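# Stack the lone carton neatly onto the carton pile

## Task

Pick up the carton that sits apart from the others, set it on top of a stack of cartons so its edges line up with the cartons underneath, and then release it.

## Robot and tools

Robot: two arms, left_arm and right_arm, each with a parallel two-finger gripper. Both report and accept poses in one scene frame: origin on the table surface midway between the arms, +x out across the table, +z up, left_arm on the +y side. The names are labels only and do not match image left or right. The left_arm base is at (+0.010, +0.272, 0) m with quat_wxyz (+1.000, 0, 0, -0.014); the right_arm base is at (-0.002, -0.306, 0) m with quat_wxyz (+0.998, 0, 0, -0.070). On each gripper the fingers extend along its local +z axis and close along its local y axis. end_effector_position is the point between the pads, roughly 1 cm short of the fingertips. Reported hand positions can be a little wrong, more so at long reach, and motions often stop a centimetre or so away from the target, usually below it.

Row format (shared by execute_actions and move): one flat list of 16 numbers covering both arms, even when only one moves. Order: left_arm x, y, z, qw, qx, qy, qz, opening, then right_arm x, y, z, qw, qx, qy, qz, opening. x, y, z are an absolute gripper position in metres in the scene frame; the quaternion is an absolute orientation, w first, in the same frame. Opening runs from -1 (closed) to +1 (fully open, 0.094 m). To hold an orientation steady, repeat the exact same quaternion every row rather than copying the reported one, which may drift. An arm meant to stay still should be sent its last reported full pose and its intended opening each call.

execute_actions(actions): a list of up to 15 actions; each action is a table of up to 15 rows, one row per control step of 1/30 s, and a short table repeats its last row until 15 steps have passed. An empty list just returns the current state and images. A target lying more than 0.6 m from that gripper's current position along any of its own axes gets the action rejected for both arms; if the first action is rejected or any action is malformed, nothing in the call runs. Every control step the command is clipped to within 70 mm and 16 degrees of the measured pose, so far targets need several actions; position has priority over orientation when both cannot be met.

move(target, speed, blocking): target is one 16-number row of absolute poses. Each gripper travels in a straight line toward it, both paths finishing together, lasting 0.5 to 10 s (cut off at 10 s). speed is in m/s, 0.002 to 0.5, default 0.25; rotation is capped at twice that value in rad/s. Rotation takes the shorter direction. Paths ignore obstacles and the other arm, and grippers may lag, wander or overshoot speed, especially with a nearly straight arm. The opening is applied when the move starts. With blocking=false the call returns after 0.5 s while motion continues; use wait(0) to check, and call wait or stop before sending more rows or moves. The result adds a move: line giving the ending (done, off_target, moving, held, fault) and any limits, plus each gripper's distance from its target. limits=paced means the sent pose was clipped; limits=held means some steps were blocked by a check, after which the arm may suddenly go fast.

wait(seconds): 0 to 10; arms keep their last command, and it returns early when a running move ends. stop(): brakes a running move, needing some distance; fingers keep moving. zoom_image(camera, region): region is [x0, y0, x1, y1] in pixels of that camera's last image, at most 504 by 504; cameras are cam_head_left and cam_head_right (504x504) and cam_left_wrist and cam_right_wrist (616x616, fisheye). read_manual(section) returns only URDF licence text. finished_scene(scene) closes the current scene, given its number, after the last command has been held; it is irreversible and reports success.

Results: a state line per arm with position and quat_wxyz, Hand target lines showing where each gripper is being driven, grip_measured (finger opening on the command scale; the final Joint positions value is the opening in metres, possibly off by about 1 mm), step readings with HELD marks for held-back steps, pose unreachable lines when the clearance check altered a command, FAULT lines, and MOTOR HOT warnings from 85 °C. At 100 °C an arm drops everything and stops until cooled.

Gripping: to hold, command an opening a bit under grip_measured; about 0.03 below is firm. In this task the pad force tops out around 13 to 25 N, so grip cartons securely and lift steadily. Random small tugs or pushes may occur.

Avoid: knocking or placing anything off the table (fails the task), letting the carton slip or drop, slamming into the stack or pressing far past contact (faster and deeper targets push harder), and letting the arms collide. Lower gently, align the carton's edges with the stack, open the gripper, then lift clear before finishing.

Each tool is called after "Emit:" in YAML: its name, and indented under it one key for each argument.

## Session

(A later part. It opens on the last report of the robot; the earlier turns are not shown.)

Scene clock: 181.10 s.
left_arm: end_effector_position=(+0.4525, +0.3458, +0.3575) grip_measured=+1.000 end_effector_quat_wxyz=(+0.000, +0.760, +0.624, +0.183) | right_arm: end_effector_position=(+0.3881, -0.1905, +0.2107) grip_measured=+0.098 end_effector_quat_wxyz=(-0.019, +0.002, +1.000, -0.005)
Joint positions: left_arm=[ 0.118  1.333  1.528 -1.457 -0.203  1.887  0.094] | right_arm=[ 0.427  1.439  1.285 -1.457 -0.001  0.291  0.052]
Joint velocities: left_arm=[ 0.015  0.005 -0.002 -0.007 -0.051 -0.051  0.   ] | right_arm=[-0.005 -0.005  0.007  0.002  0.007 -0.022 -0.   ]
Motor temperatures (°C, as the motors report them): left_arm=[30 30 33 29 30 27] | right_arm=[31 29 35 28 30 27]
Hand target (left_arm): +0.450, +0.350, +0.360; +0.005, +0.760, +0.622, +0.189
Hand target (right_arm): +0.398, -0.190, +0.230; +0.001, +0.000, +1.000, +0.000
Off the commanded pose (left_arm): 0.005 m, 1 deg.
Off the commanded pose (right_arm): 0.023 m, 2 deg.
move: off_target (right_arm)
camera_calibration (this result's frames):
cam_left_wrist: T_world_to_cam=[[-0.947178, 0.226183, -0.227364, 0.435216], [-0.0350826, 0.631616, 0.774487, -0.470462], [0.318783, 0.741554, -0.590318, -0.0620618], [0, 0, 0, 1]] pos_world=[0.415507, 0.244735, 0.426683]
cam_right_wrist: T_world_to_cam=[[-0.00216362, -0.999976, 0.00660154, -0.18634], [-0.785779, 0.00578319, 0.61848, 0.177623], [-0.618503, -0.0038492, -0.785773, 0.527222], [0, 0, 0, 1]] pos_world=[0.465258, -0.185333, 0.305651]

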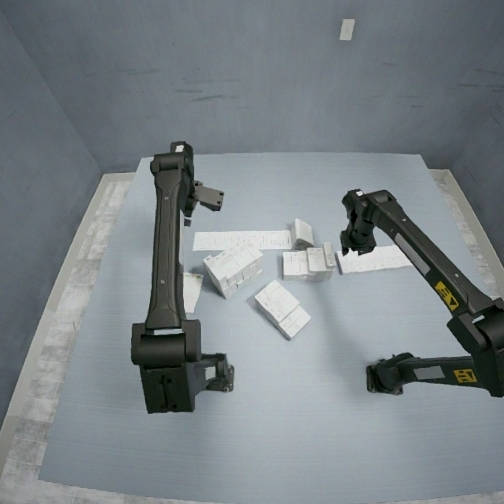

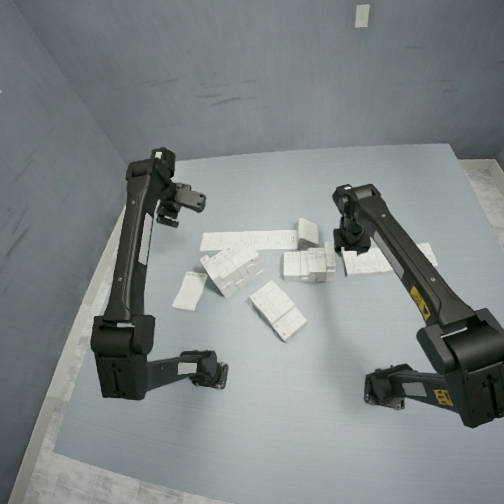

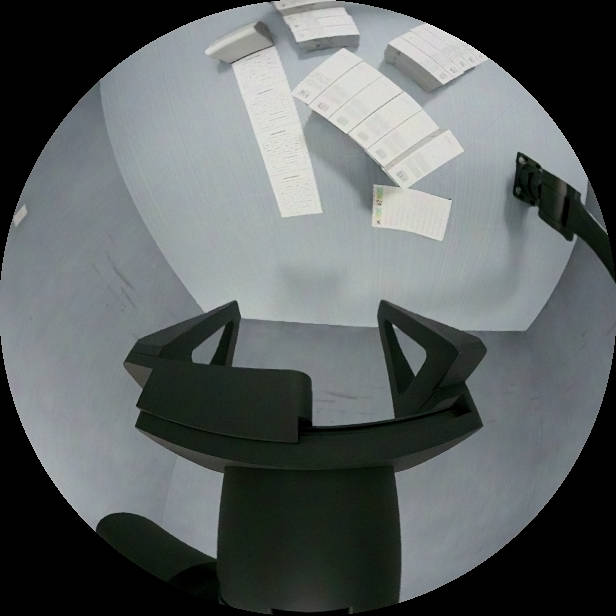

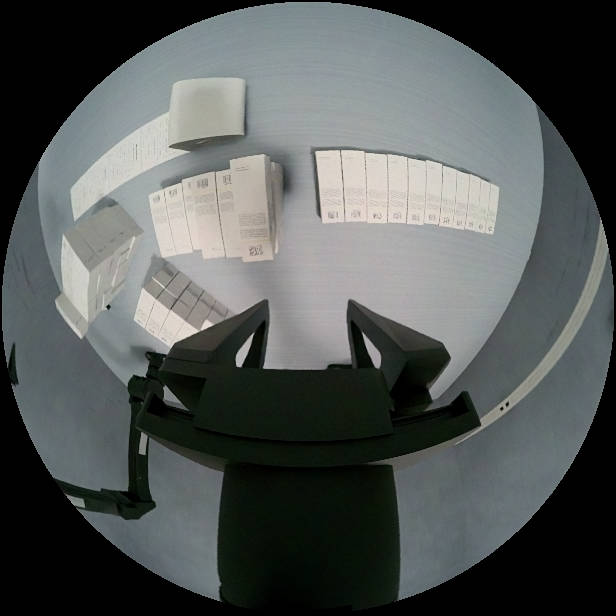

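Emit:
move:
  target: [0.45,0.35,0.36,0.005,0.76,0.622,0.189,1,0.36,-0.15,0.2,0,0,1,0,0.1]
  speed: 0.15

Emit:
zoom_image:
  camera: "cam_right_wrist"
  region: [200, 80, 400, 280]

Scene clock: 187.47 s.
left_arm: end_effector_position=(+0.4525, +0.3458, +0.3575) grip_measured=+1.000 end_effector_quat_wxyz=(+0.000, +0.760, +0.624, +0.183) | right_arm: end_effector_position=(+0.3618, -0.1484, +0.1986) grip_measured=+0.098 end_effector_quat_wxyz=(-0.008, -0.006, +1.000, -0.003)
Joint positions: left_arm=[ 0.118  1.333  1.528 -1.457 -0.203  1.887  0.094] | right_arm=[ 0.548  1.403  1.216 -1.401 -0.001  0.396  0.052]
Joint velocities: left_arm=[ 0.005 -0.034 -0.022 -0.022  0.051 -0.007  0.   ] | right_arm=[ 0.005 -0.015 -0.007 -0.012 -0.022 -0.051 -0.   ]
Motor temperatures (°C, as the motors report them): left_arm=[30 30 33 29 30 27] | right_arm=[31 29 36 28 30 27]
Hand target (left_arm): +0.450, +0.350, +0.360; +0.005, +0.760, +0.622, +0.189
Hand target (right_arm): +0.360, -0.150, +0.200; -0.001, -0.000, +1.000, -0.000
Off the commanded pose (left_arm): 0.005 m, 1 deg.
Off the commanded pose (right_arm): 0.003 m, 1 deg.
move: done
camera_calibration (this result's frames):
cam_left_wrist: T_world_to_cam=[[-0.947178, 0.226183, -0.227364, 0.435216], [-0.0350826, 0.631616, 0.774487, -0.470462], [0.318783, 0.741554, -0.590318, -0.0620618], [0, 0, 0, 1]] pos_world=[0.415507, 0.244735, 0.426683]
cam_right_wrist: T_world_to_cam=[[0.013799, -0.999903, 0.00175887, -0.14901], [-0.799391, -0.0099752, 0.600728, 0.170314], [-0.600652, -0.0096955, -0.799452, 0.496967], [0, 0, 0, 1]] pos_world=[0.436708, -0.142478, 0.295251]

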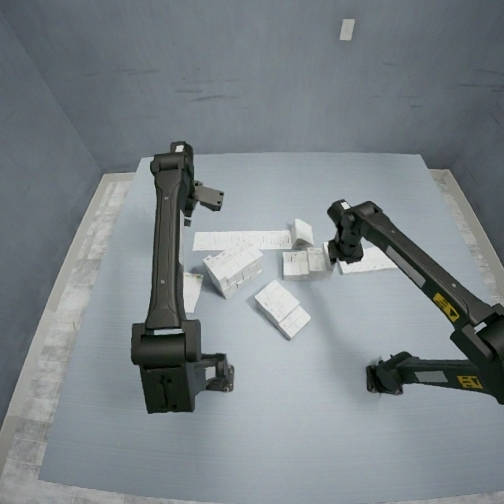

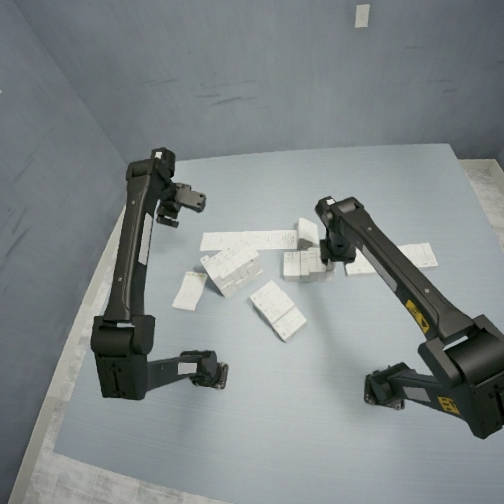

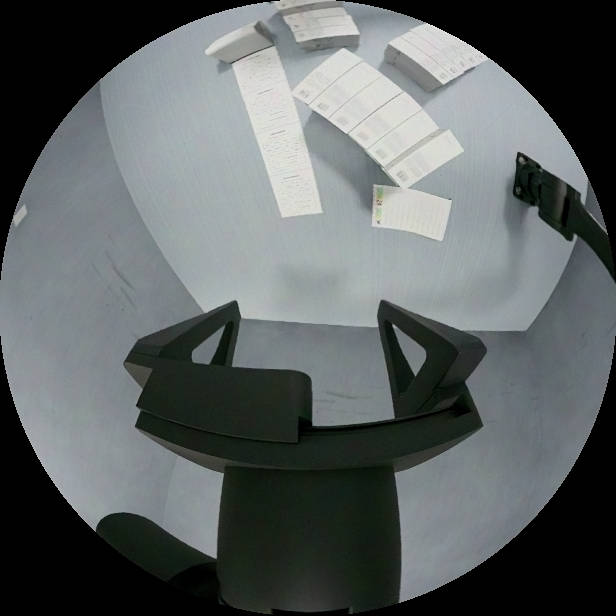

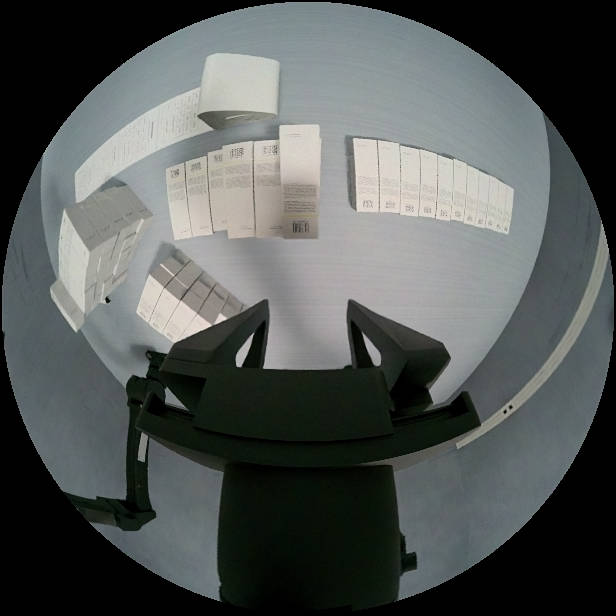

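Region (200, 80, 400, 280) of cam_right_wrist's 616x616 image, scaled by 2.520, with more detail than that image has.

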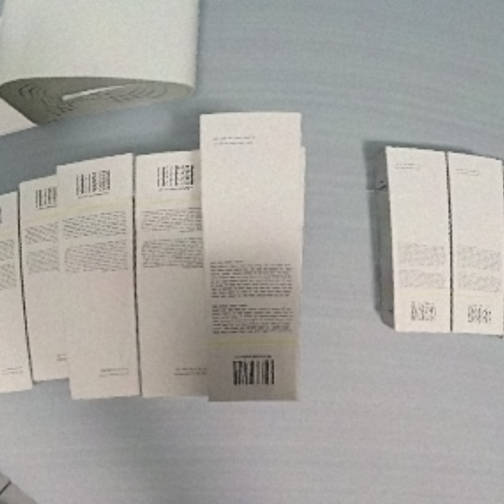

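Emit:
move:
  target: [0.45,0.35,0.36,0.005,0.76,0.622,0.189,1,0.436,-0.136,0.16,0,0,1,0,0.1]
  speed: 0.1

Emit:
move:
  target: [0.45,0.35,0.36,0.005,0.76,0.622,0.189,1,0.434,-0.136,0.118,0,0,1,0,0.1]
  speed: 0.04

Scene clock: 205.57 s.
left_arm: end_effector_position=(+0.4525, +0.3458, +0.3575) grip_measured=+1.000 end_effector_quat_wxyz=(+0.000, +0.760, +0.624, +0.183) | right_arm: end_effector_position=(+0.4161, -0.1407, +0.1556) grip_measured=+0.098 end_effector_quat_wxyz=(-0.012, +0.001, +1.000, -0.004)
Joint positions: left_arm=[ 0.118  1.333  1.528 -1.457 -0.203  1.887  0.094] | right_arm=[ 0.516  1.571  1.285 -1.311 -0.001  0.378  0.052]
Joint velocities: left_arm=[ 0.005  0.005 -0.012 -0.007  0.037  0.037  0.   ] | right_arm=[ 0.005 -0.005 -0.002 -0.017  0.022 -0.051  0.   ]
Motor temperatures (°C, as the motors report them): left_arm=[30 30 33 29 30 27] | right_arm=[31 29 35 28 30 27]
Hand target (left_arm): +0.450, +0.350, +0.360; +0.005, +0.760, +0.622, +0.189
Hand target (right_arm): +0.436, -0.137, +0.160; +0.000, +0.000, +1.000, +0.000
Off the commanded pose (left_arm): 0.005 m, 1 deg.
Off the commanded pose (right_arm): 0.021 m, 2 deg.
move: off_target (right_arm)
camera_calibration (this result's frames):
cam_left_wrist: T_world_to_cam=[[-0.947178, 0.226183, -0.227364, 0.435216], [-0.0350826, 0.631616, 0.774487, -0.470462], [0.318783, 0.741554, -0.590318, -0.0620618], [0, 0, 0, 1]] pos_world=[0.415507, 0.244735, 0.426683]
cam_right_wrist: T_world_to_cam=[[0.000092511, -0.999988, 0.00497092, -0.136715], [-0.794035, 0.00294823, 0.607865, 0.238043], [-0.607872, -0.00400332, -0.794025, 0.498257], [0, 0, 0, 1]] pos_world=[0.491903, -0.135421, 0.25161]

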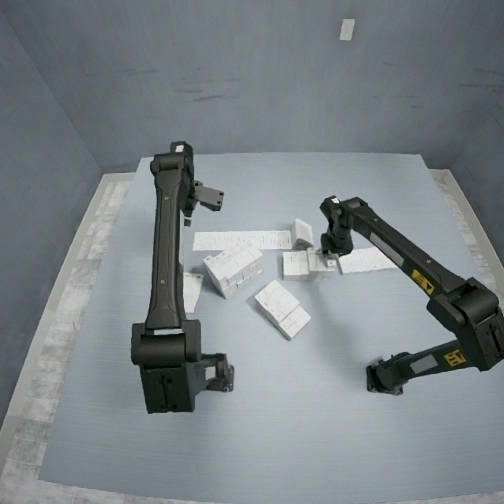

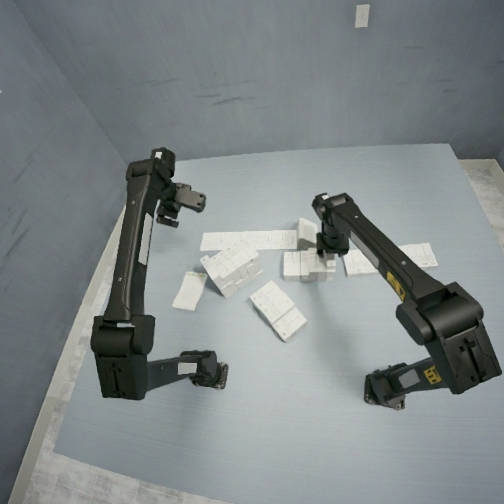

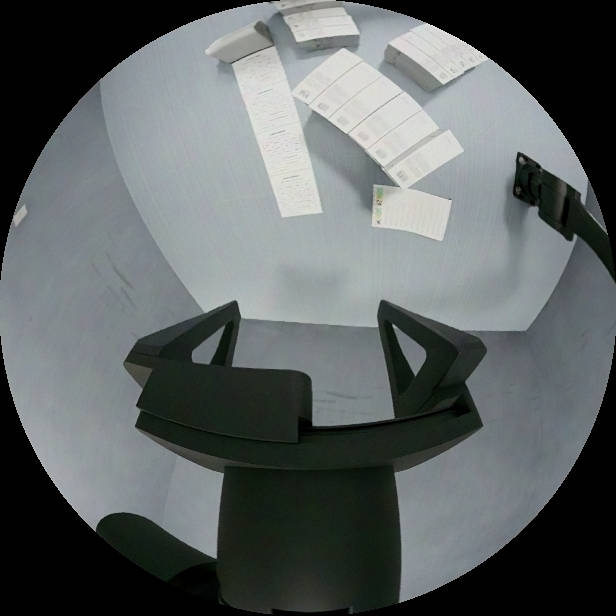

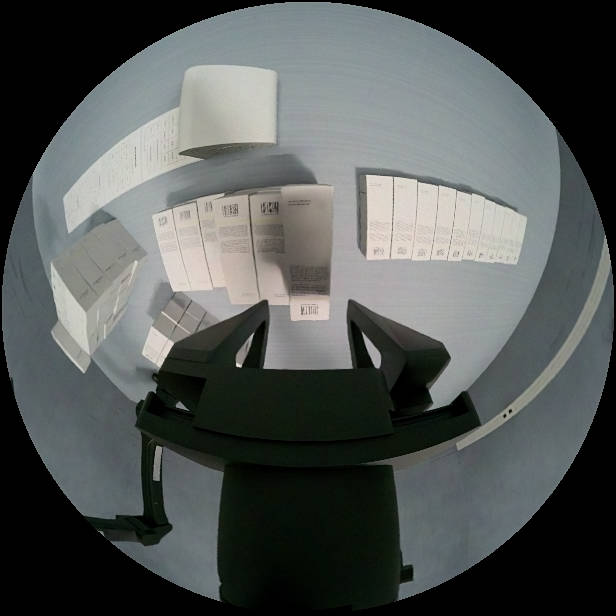

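Scene clock: 206.93 s.
left_arm: end_effector_position=(+0.4525, +0.3458, +0.3575) grip_measured=+1.000 end_effector_quat_wxyz=(+0.000, +0.760, +0.624, +0.183) | right_arm: end_effector_position=(+0.4342, -0.1335, +0.1367) grip_measured=+0.098 end_effector_quat_wxyz=(+0.015, +0.001, +1.000, +0.006)
Joint positions: left_arm=[ 0.118  1.333  1.528 -1.457 -0.203  1.887  0.094] | right_arm=[ 0.516  1.599  1.266 -1.206 -0.001  0.377  0.052]
Joint velocities: left_arm=[-0.005 -0.005  0.007 -0.007  0.022 -0.051  0.   ] | right_arm=[-0.005  0.005 -0.027  0.002  0.022 -0.007 -0.   ]
Motor temperatures (°C, as the motors report them): left_arm=[30 30 33 29 30 27] | right_arm=[31 29 35 28 30 27]
Hand target (left_arm): +0.450, +0.350, +0.360; +0.005, +0.760, +0.622, +0.189
Hand target (right_arm): +0.434, -0.136, +0.118; +0.000, -0.000, +1.000, +0.000
Off the commanded pose (left_arm): 0.005 m, 1 deg.
Off the commanded pose (right_arm): 0.019 m, 2 deg.
move: off_target (right_arm)
camera_calibration (this result's frames):
cam_left_wrist: T_world_to_cam=[[-0.947178, 0.226183, -0.227364, 0.435216], [-0.0350826, 0.631616, 0.774487, -0.470462], [0.318783, 0.741554, -0.590318, -0.0620618], [0, 0, 0, 1]] pos_world=[0.415507, 0.244735, 0.426683]
cam_right_wrist: T_world_to_cam=[[0.000780168, -0.999867, -0.0163182, -0.126827], [-0.825643, -0.00985063, 0.564106, 0.281956], [-0.564192, 0.0130329, -0.825541, 0.481861], [0, 0, 0, 1]] pos_world=[0.504757, -0.130313, 0.236673]

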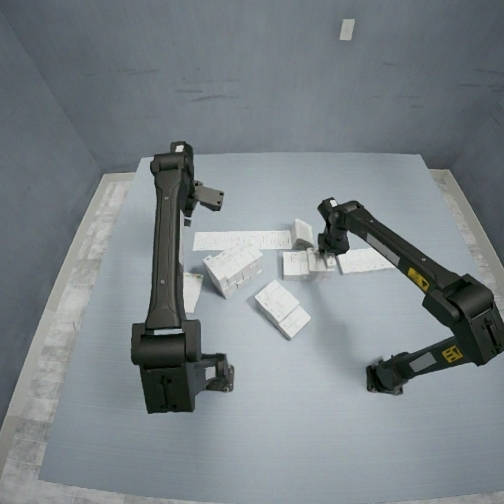

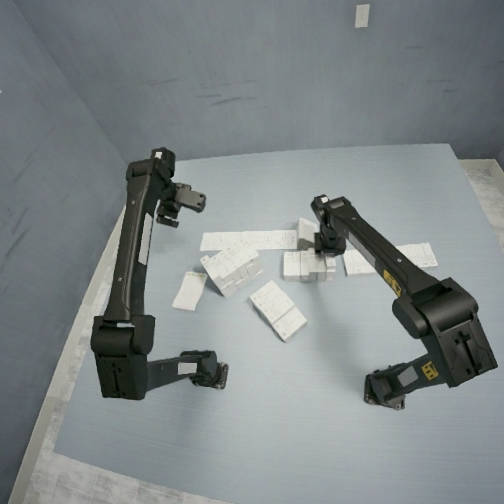

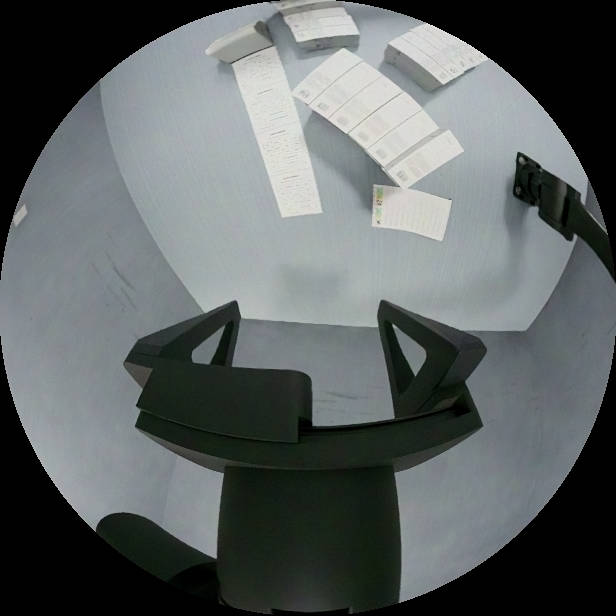

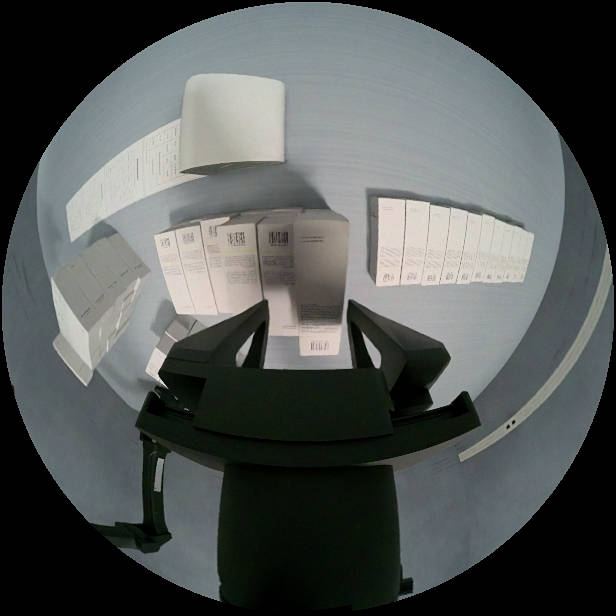

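Emit:
move:
  target: [0.45,0.35,0.36,0.005,0.76,0.622,0.189,1,0.432,-0.146,0.125,0,0,1,0,0.1]
  speed: 0.03

Emit:
move:
  target: [0.45,0.35,0.36,0.005,0.76,0.622,0.189,1,0.432,-0.144,0.113,0,0,1,0,0.1]
  speed: 0.02

Scene clock: 212.73 s.
left_arm: end_effector_position=(+0.4525, +0.3458, +0.3575) grip_measured=+1.000 end_effector_quat_wxyz=(+0.000, +0.760, +0.624, +0.183) | right_arm: end_effector_position=(+0.4369, -0.1405, +0.1367) grip_measured=+0.098 end_effector_quat_wxyz=(+0.015, +0.001, +1.000, +0.006)
Joint positions: left_arm=[ 0.118  1.333  1.528 -1.457 -0.203  1.887  0.094] | right_arm=[ 0.499  1.599  1.266 -1.206 -0.001  0.363  0.052]
Joint velocities: left_arm=[-0.005 -0.015 -0.002 -0.012 -0.007 -0.007  0.   ] | right_arm=[ 0.005 -0.005  0.007  0.017 -0.007  0.022 -0.001]
Motor temperatures (°C, as the motors report them): left_arm=[30 30 33 29 30 27] | right_arm=[31 29 35 28 30 27]
Hand target (left_arm): +0.450, +0.350, +0.360; +0.005, +0.760, +0.622, +0.189
Hand target (right_arm): +0.432, -0.146, +0.125; +0.000, +0.000, +1.000, +0.000
Off the commanded pose (left_arm): 0.005 m, 1 deg.
Off the commanded pose (right_arm): 0.014 m, 2 deg.
move: off_target (right_arm)
camera_calibration (this result's frames):
cam_left_wrist: T_world_to_cam=[[-0.947178, 0.226183, -0.227364, 0.435216], [-0.0350826, 0.631616, 0.774487, -0.470462], [0.318783, 0.741554, -0.590318, -0.0620618], [0, 0, 0, 1]] pos_world=[0.415507, 0.244735, 0.426683]
cam_right_wrist: T_world_to_cam=[[-0.00113122, -0.999873, -0.0159067, -0.133066], [-0.82576, -0.00803772, 0.563965, 0.284444], [-0.564021, 0.0137731, -0.825646, 0.483521], [0, 0, 0, 1]] pos_world=[0.507448, -0.137422, 0.236685]

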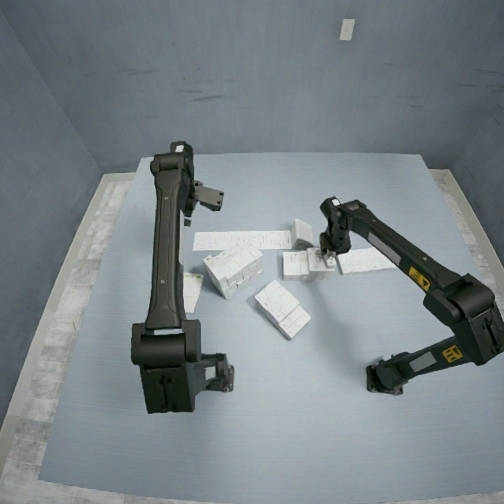

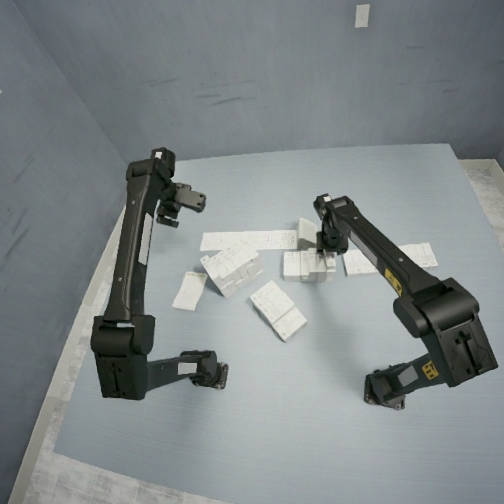

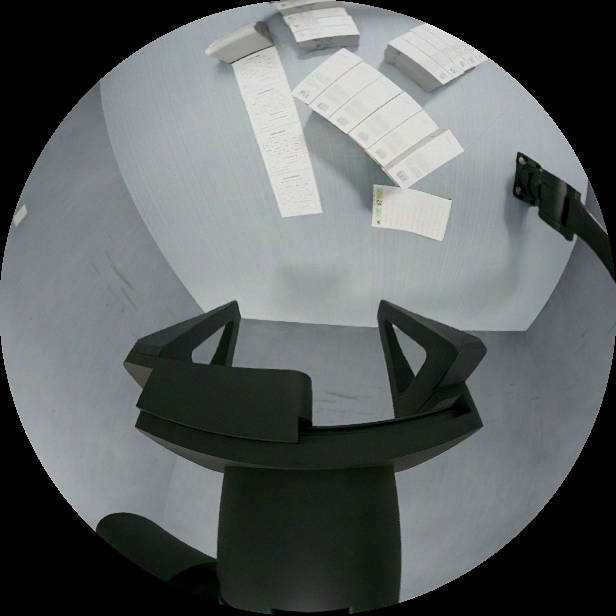

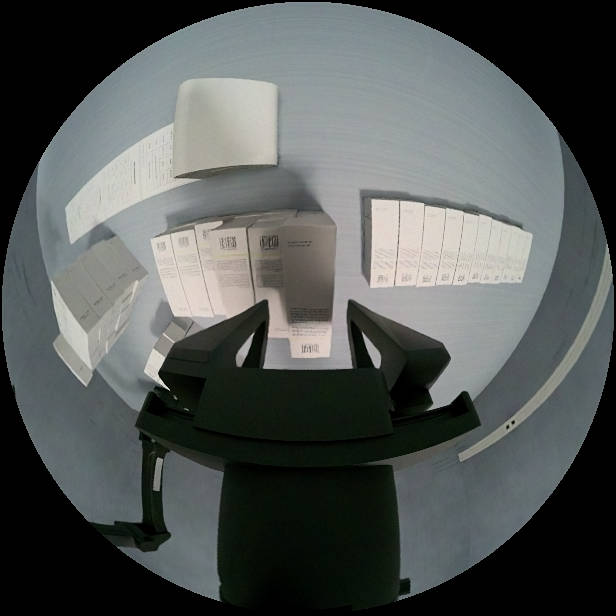

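Scene clock: 214.17 s.
left_arm: end_effector_position=(+0.4525, +0.3458, +0.3575) grip_measured=+1.000 end_effector_quat_wxyz=(+0.000, +0.760, +0.624, +0.183) | right_arm: end_effector_position=(+0.4329, -0.1420, +0.1289) grip_measured=+0.098 end_effector_quat_wxyz=(+0.012, +0.001, +1.000, +0.005)
Joint positions: left_arm=[ 0.118  1.333  1.528 -1.457 -0.203  1.887  0.094] | right_arm=[ 0.499  1.599  1.245 -1.191 -0.001  0.363  0.052]
Joint velocities: left_arm=[-0.005  0.005  0.017 -0.002 -0.007 -0.066  0.   ] | right_arm=[ 0.005  0.015 -0.017 -0.002 -0.051 -0.022 -0.001]
Motor temperatures (°C, as the motors report them): left_arm=[30 30 33 29 30 27] | right_arm=[31 29 35 28 30 27]
Hand target (left_arm): +0.450, +0.350, +0.360; +0.005, +0.760, +0.622, +0.189
Hand target (right_arm): +0.432, -0.144, +0.113; -0.000, +0.000, +1.000, -0.000
Off the commanded pose (left_arm): 0.005 m, 1 deg.
Off the commanded pose (right_arm): 0.016 m, 1 deg.
move: off_target (right_arm)
camera_calibration (this result's frames):
cam_left_wrist: T_world_to_cam=[[-0.947178, 0.226183, -0.227364, 0.435216], [-0.0350826, 0.631616, 0.774487, -0.470462], [0.318783, 0.741554, -0.590318, -0.0620618], [0, 0, 0, 1]] pos_world=[0.415507, 0.244735, 0.426683]
cam_right_wrist: T_world_to_cam=[[-0.00121591, -0.999905, -0.0137484, -0.134936], [-0.822525, -0.00681909, 0.568688, 0.28367], [-0.568727, 0.0119999, -0.822439, 0.476294], [0, 0, 0, 1]] pos_world=[0.504044, -0.138705, 0.228548]

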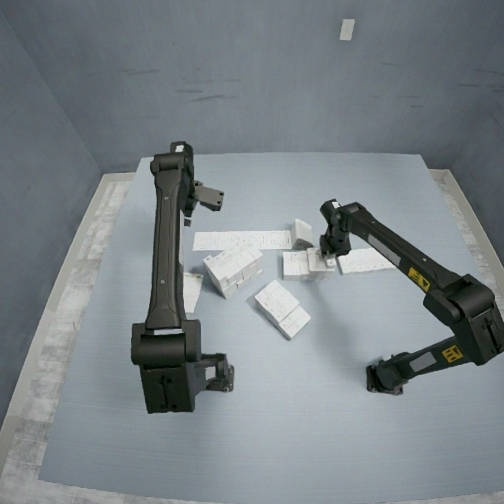

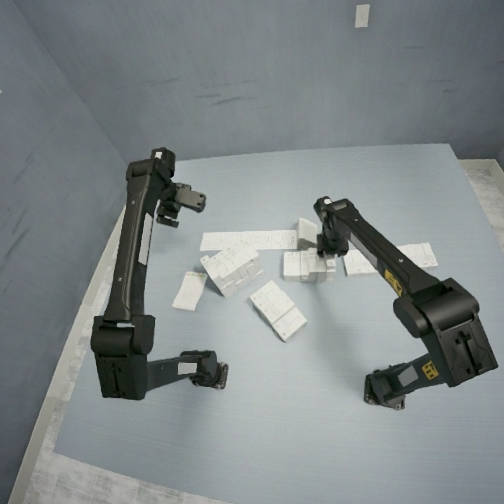

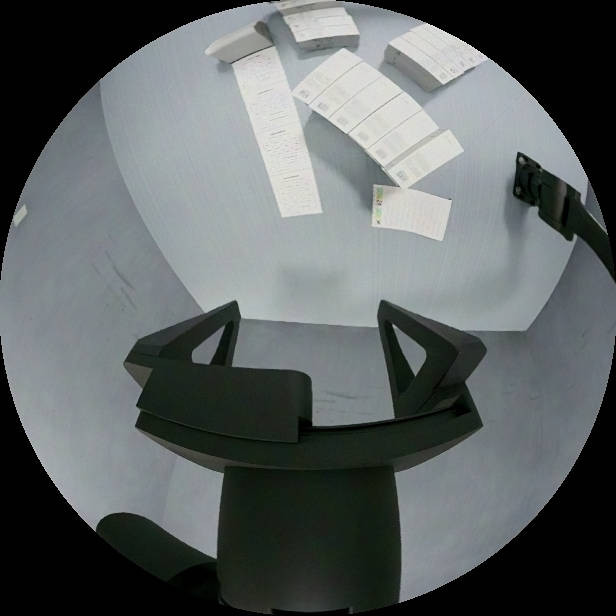

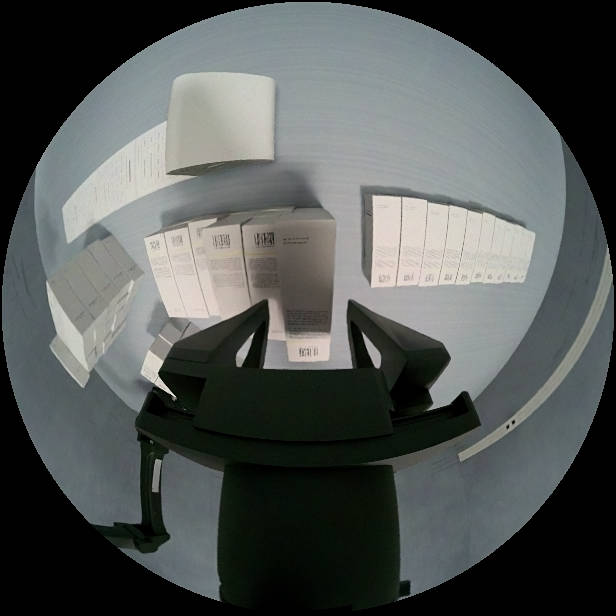

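Emit:
move:
  target: [0.45,0.35,0.36,0.005,0.76,0.622,0.189,1,0.432,-0.144,0.105,0,0,1,0,0.1]
  speed: 0.02

Scene clock: 218.47 s.
left_arm: end_effector_position=(+0.4525, +0.3458, +0.3575) grip_measured=+1.000 end_effector_quat_wxyz=(+0.000, +0.760, +0.624, +0.183) | right_arm: end_effector_position=(+0.4333, -0.1419, +0.1246) grip_measured=+0.098 end_effector_quat_wxyz=(+0.016, +0.001, +1.000, +0.007)
Joint positions: left_arm=[ 0.118  1.333  1.528 -1.457 -0.203  1.887  0.094] | right_arm=[ 0.499  1.599  1.233 -1.171 -0.001  0.363  0.052]
Joint velocities: left_arm=[-0.015  0.005  0.002  0.012  0.037  0.007  0.   ] | right_arm=[-0.015  0.005 -0.002  0.007 -0.051  0.007 -0.   ]
Motor temperatures (°C, as the motors report them): left_arm=[30 30 33 29 30 27] | right_arm=[31 29 35 28 30 27]
Hand target (left_arm): +0.450, +0.350, +0.360; +0.005, +0.760, +0.622, +0.189
Hand target (right_arm): +0.432, -0.144, +0.105; +0.000, +0.000, +1.000, +0.000
Off the commanded pose (left_arm): 0.005 m, 1 deg.
Off the commanded pose (right_arm): 0.020 m, 2 deg.
move: off_target (right_arm)
camera_calibration (this result's frames):
cam_left_wrist: T_world_to_cam=[[-0.947178, 0.226183, -0.227364, 0.435216], [-0.0350826, 0.631616, 0.774487, -0.470462], [0.318783, 0.741554, -0.590318, -0.0620618], [0, 0, 0, 1]] pos_world=[0.415507, 0.244735, 0.426683]
cam_right_wrist: T_world_to_cam=[[-0.00109629, -0.99986, -0.0167159, -0.134523], [-0.826966, -0.00849209, 0.562188, 0.288939], [-0.562251, 0.0144398, -0.826841, 0.471064], [0, 0, 0, 1]] pos_world=[0.503652, -0.138852, 0.224808]

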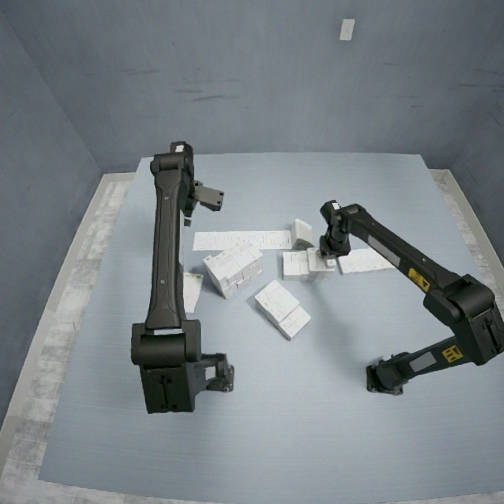

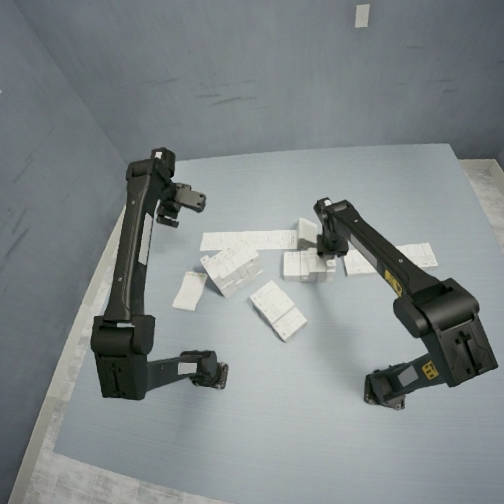

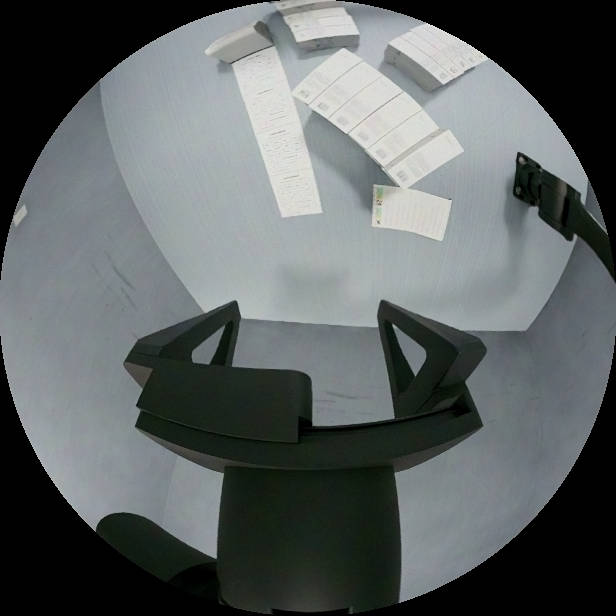

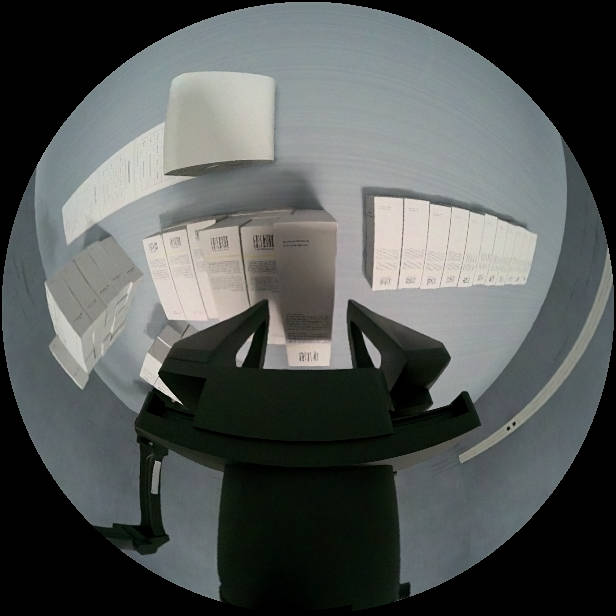

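Emit:
move:
  target: [0.45,0.35,0.36,0.005,0.76,0.622,0.189,1,0.432,-0.144,0.105,0,0,1,0,-0.6]
  speed: 0.02

Emit:
move:
  target: [0.45,0.35,0.36,0.005,0.76,0.622,0.189,1,0.424,-0.144,0.108,0,0,1,0,-0.6]
  speed: 0.01

Scene clock: 225.37 s.
left_arm: end_effector_position=(+0.4525, +0.3458, +0.3575) grip_measured=+1.000 end_effector_quat_wxyz=(+0.000, +0.760, +0.624, +0.183) | right_arm: end_effector_position=(+0.4334, -0.1418, +0.1246) grip_measured=-0.359 end_effector_quat_wxyz=(+0.016, +0.001, +1.000, +0.007)
Joint positions: left_arm=[ 0.118  1.333  1.528 -1.457 -0.203  1.887  0.094] | right_arm=[ 0.499  1.599  1.233 -1.17  -0.002  0.363  0.03 ]
Joint velocities: left_arm=[ 0.005  0.005 -0.017  0.012  0.007  0.022  0.   ] | right_arm=[ 0.005  0.005 -0.022  0.002 -0.007 -0.051 -0.001]
Motor temperatures (°C, as the motors report them): left_arm=[30 30 33 29 30 27] | right_arm=[31 29 35 28 30 27]
Hand target (left_arm): +0.450, +0.350, +0.360; +0.005, +0.760, +0.622, +0.189
Hand target (right_arm): +0.432, -0.144, +0.105; +0.000, +0.000, +1.000, +0.000
Off the commanded pose (left_arm): 0.005 m, 1 deg.
Off the commanded pose (right_arm): 0.020 m, 2 deg.
move: off_target (right_arm)
camera_calibration (this result's frames):
cam_left_wrist: T_world_to_cam=[[-0.947178, 0.226183, -0.227364, 0.435216], [-0.0350826, 0.631616, 0.774487, -0.470462], [0.318783, 0.741554, -0.590318, -0.0620618], [0, 0, 0, 1]] pos_world=[0.415507, 0.244735, 0.426683]
cam_right_wrist: T_world_to_cam=[[-0.00107948, -0.999851, -0.0172074, -0.134373], [-0.827091, -0.008779, 0.562, 0.289029], [-0.562067, 0.0148387, -0.826959, 0.471094], [0, 0, 0, 1]] pos_world=[0.503694, -0.138806, 0.224829]

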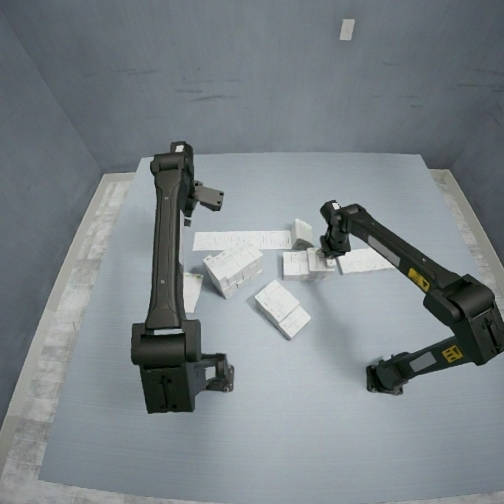

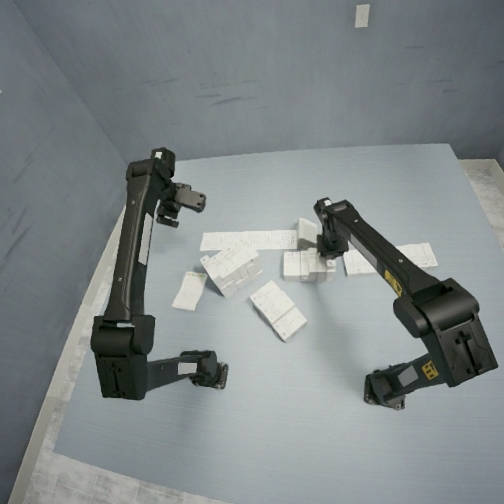

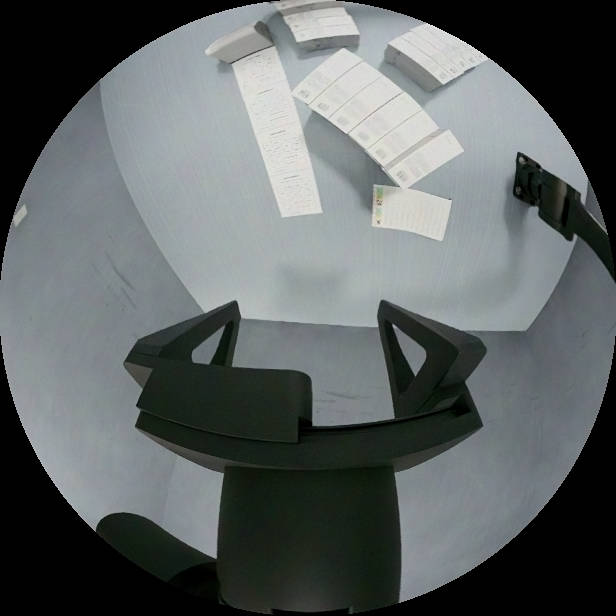

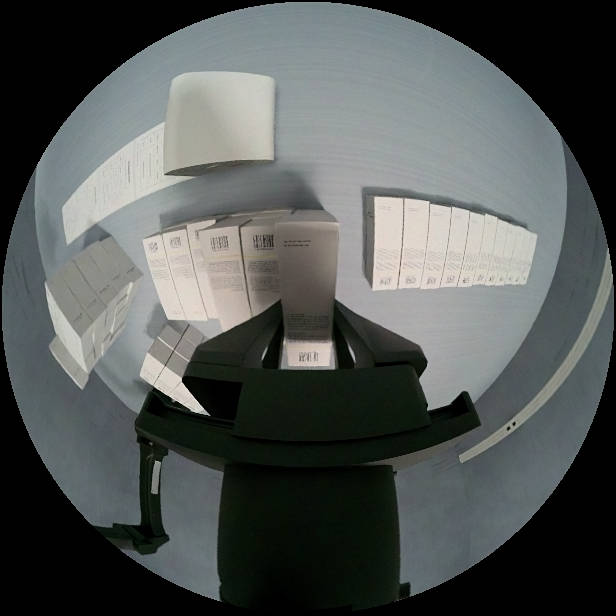

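Scene clock: 227.50 s.
left_arm: end_effector_position=(+0.4525, +0.3458, +0.3575) grip_measured=+1.000 end_effector_quat_wxyz=(+0.000, +0.760, +0.624, +0.183) | right_arm: end_effector_position=(+0.4328, -0.1420, +0.1240) grip_measured=-0.359 end_effector_quat_wxyz=(+0.015, +0.001, +1.000, +0.007)
Joint positions: left_arm=[ 0.118  1.333  1.528 -1.457 -0.203  1.887  0.094] | right_arm=[ 0.499  1.599  1.231 -1.17  -0.002  0.363  0.03 ]
Joint velocities: left_arm=[-0.015  0.034 -0.012 -0.007  0.007  0.007  0.   ] | right_arm=[-0.005 -0.015 -0.007 -0.002 -0.007 -0.007 -0.001]
Motor temperatures (°C, as the motors report them): left_arm=[30 30 33 29 30 27] | right_arm=[31 29 35 28 30 27]
Hand target (left_arm): +0.450, +0.350, +0.360; +0.005, +0.760, +0.622, +0.189
Hand target (right_arm): +0.424, -0.144, +0.108; -0.000, +0.000, +1.000, -0.000
Off the commanded pose (left_arm): 0.005 m, 1 deg.
Off the commanded pose (right_arm): 0.018 m, 2 deg.
move: off_target (right_arm)
camera_calibration (this result's frames):
cam_left_wrist: T_world_to_cam=[[-0.947178, 0.226183, -0.227364, 0.435216], [-0.0350826, 0.631616, 0.774487, -0.470462], [0.318783, 0.741554, -0.590318, -0.0620618], [0, 0, 0, 1]] pos_world=[0.415507, 0.244735, 0.426683]
cam_right_wrist: T_world_to_cam=[[-0.00110366, -0.99986, -0.0166679, -0.134668], [-0.826288, -0.00847635, 0.563185, 0.288471], [-0.563247, 0.0143941, -0.826163, 0.470539], [0, 0, 0, 1]] pos_world=[0.503241, -0.138977, 0.224034]

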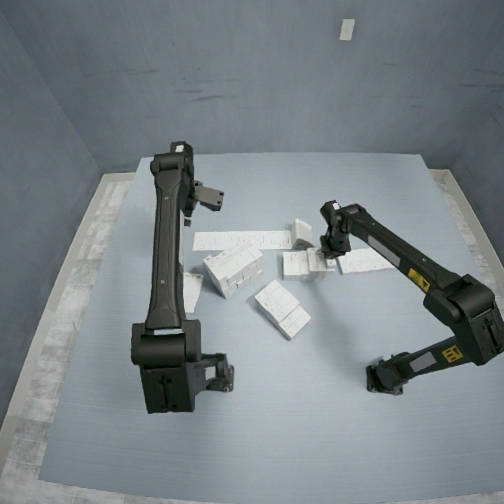

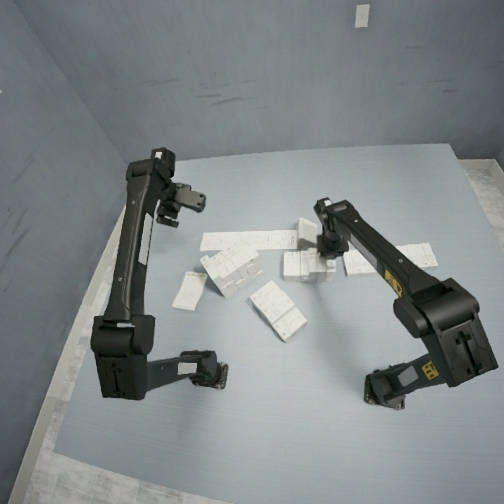

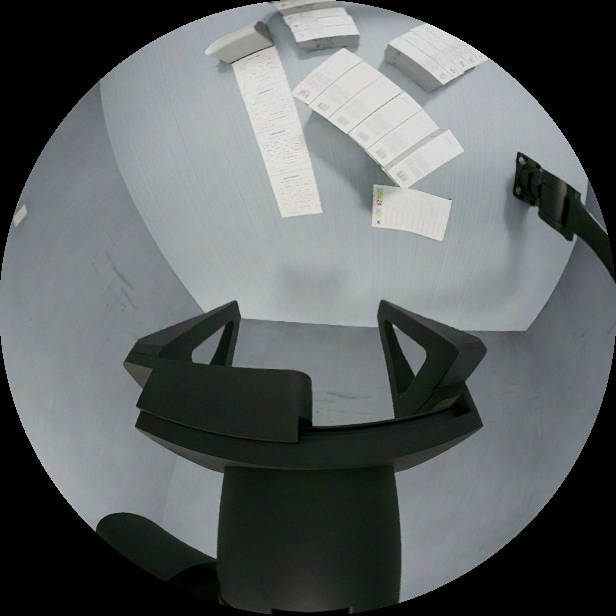

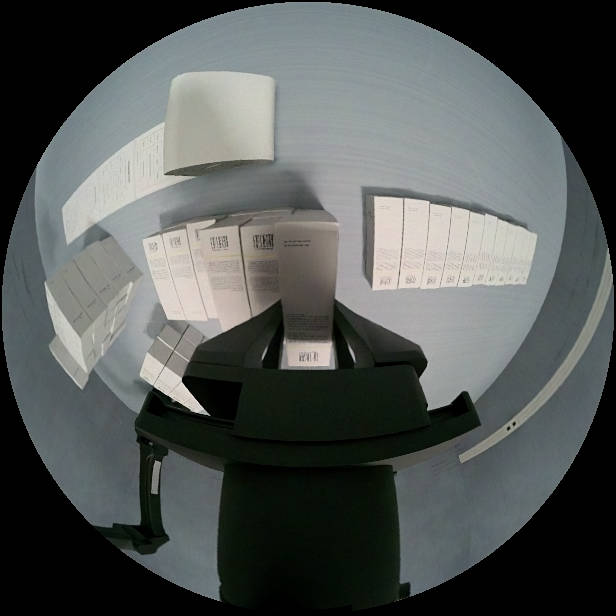

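Emit:
move:
  target: [0.45,0.35,0.36,0.005,0.76,0.622,0.189,1,0.418,-0.144,0.122,0,0,1,0,-0.6]
  speed: 0.01

Scene clock: 233.43 s.
left_arm: end_effector_position=(+0.4525, +0.3458, +0.3575) grip_measured=+1.000 end_effector_quat_wxyz=(+0.000, +0.760, +0.624, +0.183) | right_arm: end_effector_position=(+0.4306, -0.1428, +0.1242) grip_measured=-0.359 end_effector_quat_wxyz=(+0.011, +0.001, +1.000, +0.005)
Joint positions: left_arm=[ 0.118  1.333  1.528 -1.457 -0.203  1.887  0.094] | right_arm=[ 0.499  1.598  1.231 -1.179 -0.002  0.363  0.03 ]
Joint velocities: left_arm=[-0.005  0.015 -0.017 -0.027  0.037 -0.051  0.   ] | right_arm=[-0.005 -0.005  0.007  0.002 -0.007  0.037  0.   ]
Motor temperatures (°C, as the motors report them): left_arm=[30 30 33 29 30 27] | right_arm=[31 30 35 28 30 27]
Hand target (left_arm): +0.450, +0.350, +0.360; +0.005, +0.760, +0.622, +0.189
Hand target (right_arm): +0.418, -0.144, +0.122; -0.000, +0.000, +1.000, -0.000
Off the commanded pose (left_arm): 0.005 m, 1 deg.
Off the commanded pose (right_arm): 0.013 m, 1 deg.
move: off_target (right_arm)
camera_calibration (this result's frames):
cam_left_wrist: T_world_to_cam=[[-0.947178, 0.226183, -0.227364, 0.435216], [-0.0350826, 0.631616, 0.774487, -0.470462], [0.318783, 0.741554, -0.590318, -0.0620618], [0, 0, 0, 1]] pos_world=[0.415507, 0.244735, 0.426683]
cam_right_wrist: T_world_to_cam=[[-0.00122778, -0.999907, -0.0135654, -0.135829], [-0.821636, -0.00672378, 0.569973, 0.283906], [-0.570012, 0.0118457, -0.821551, 0.471518], [0, 0, 0, 1]] pos_world=[0.501872, -0.139493, 0.223715]

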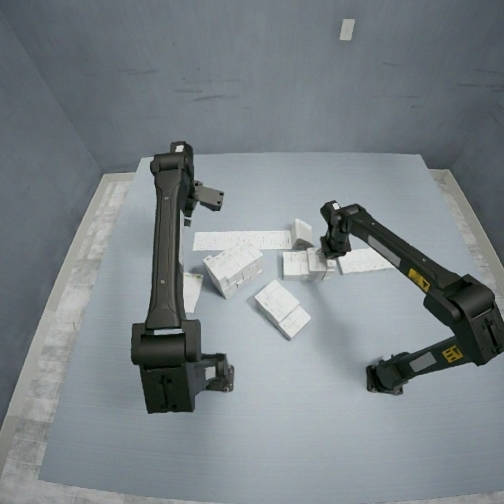

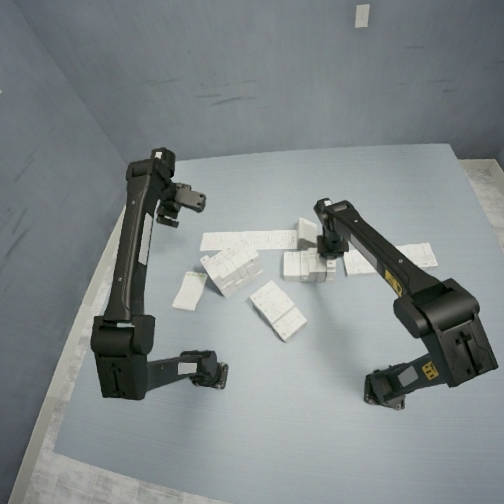

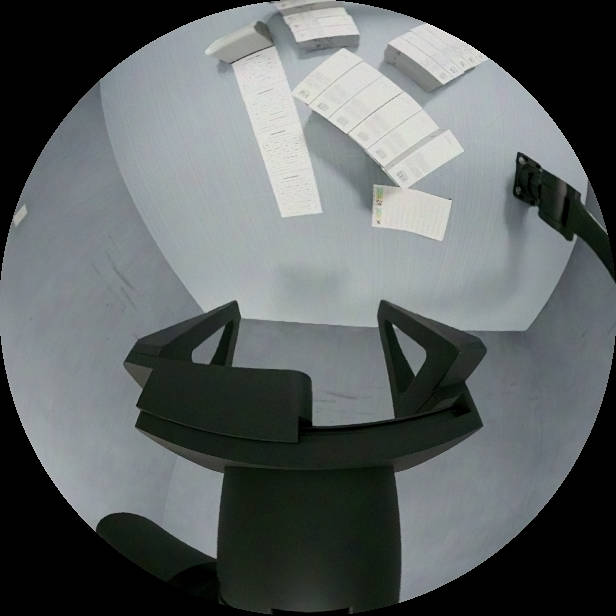

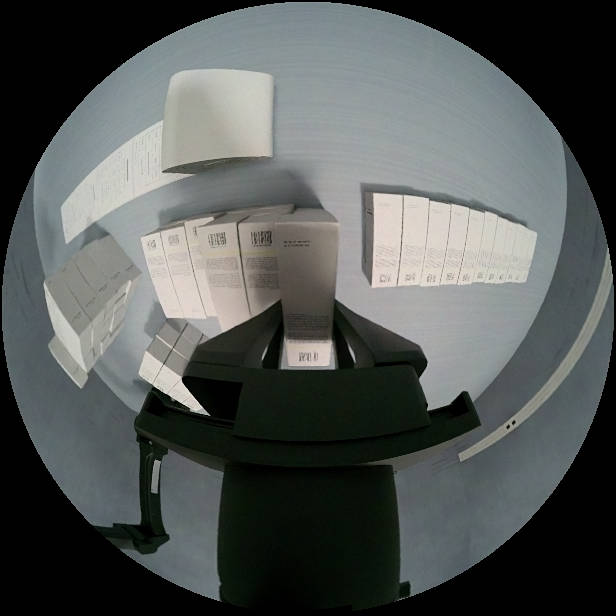

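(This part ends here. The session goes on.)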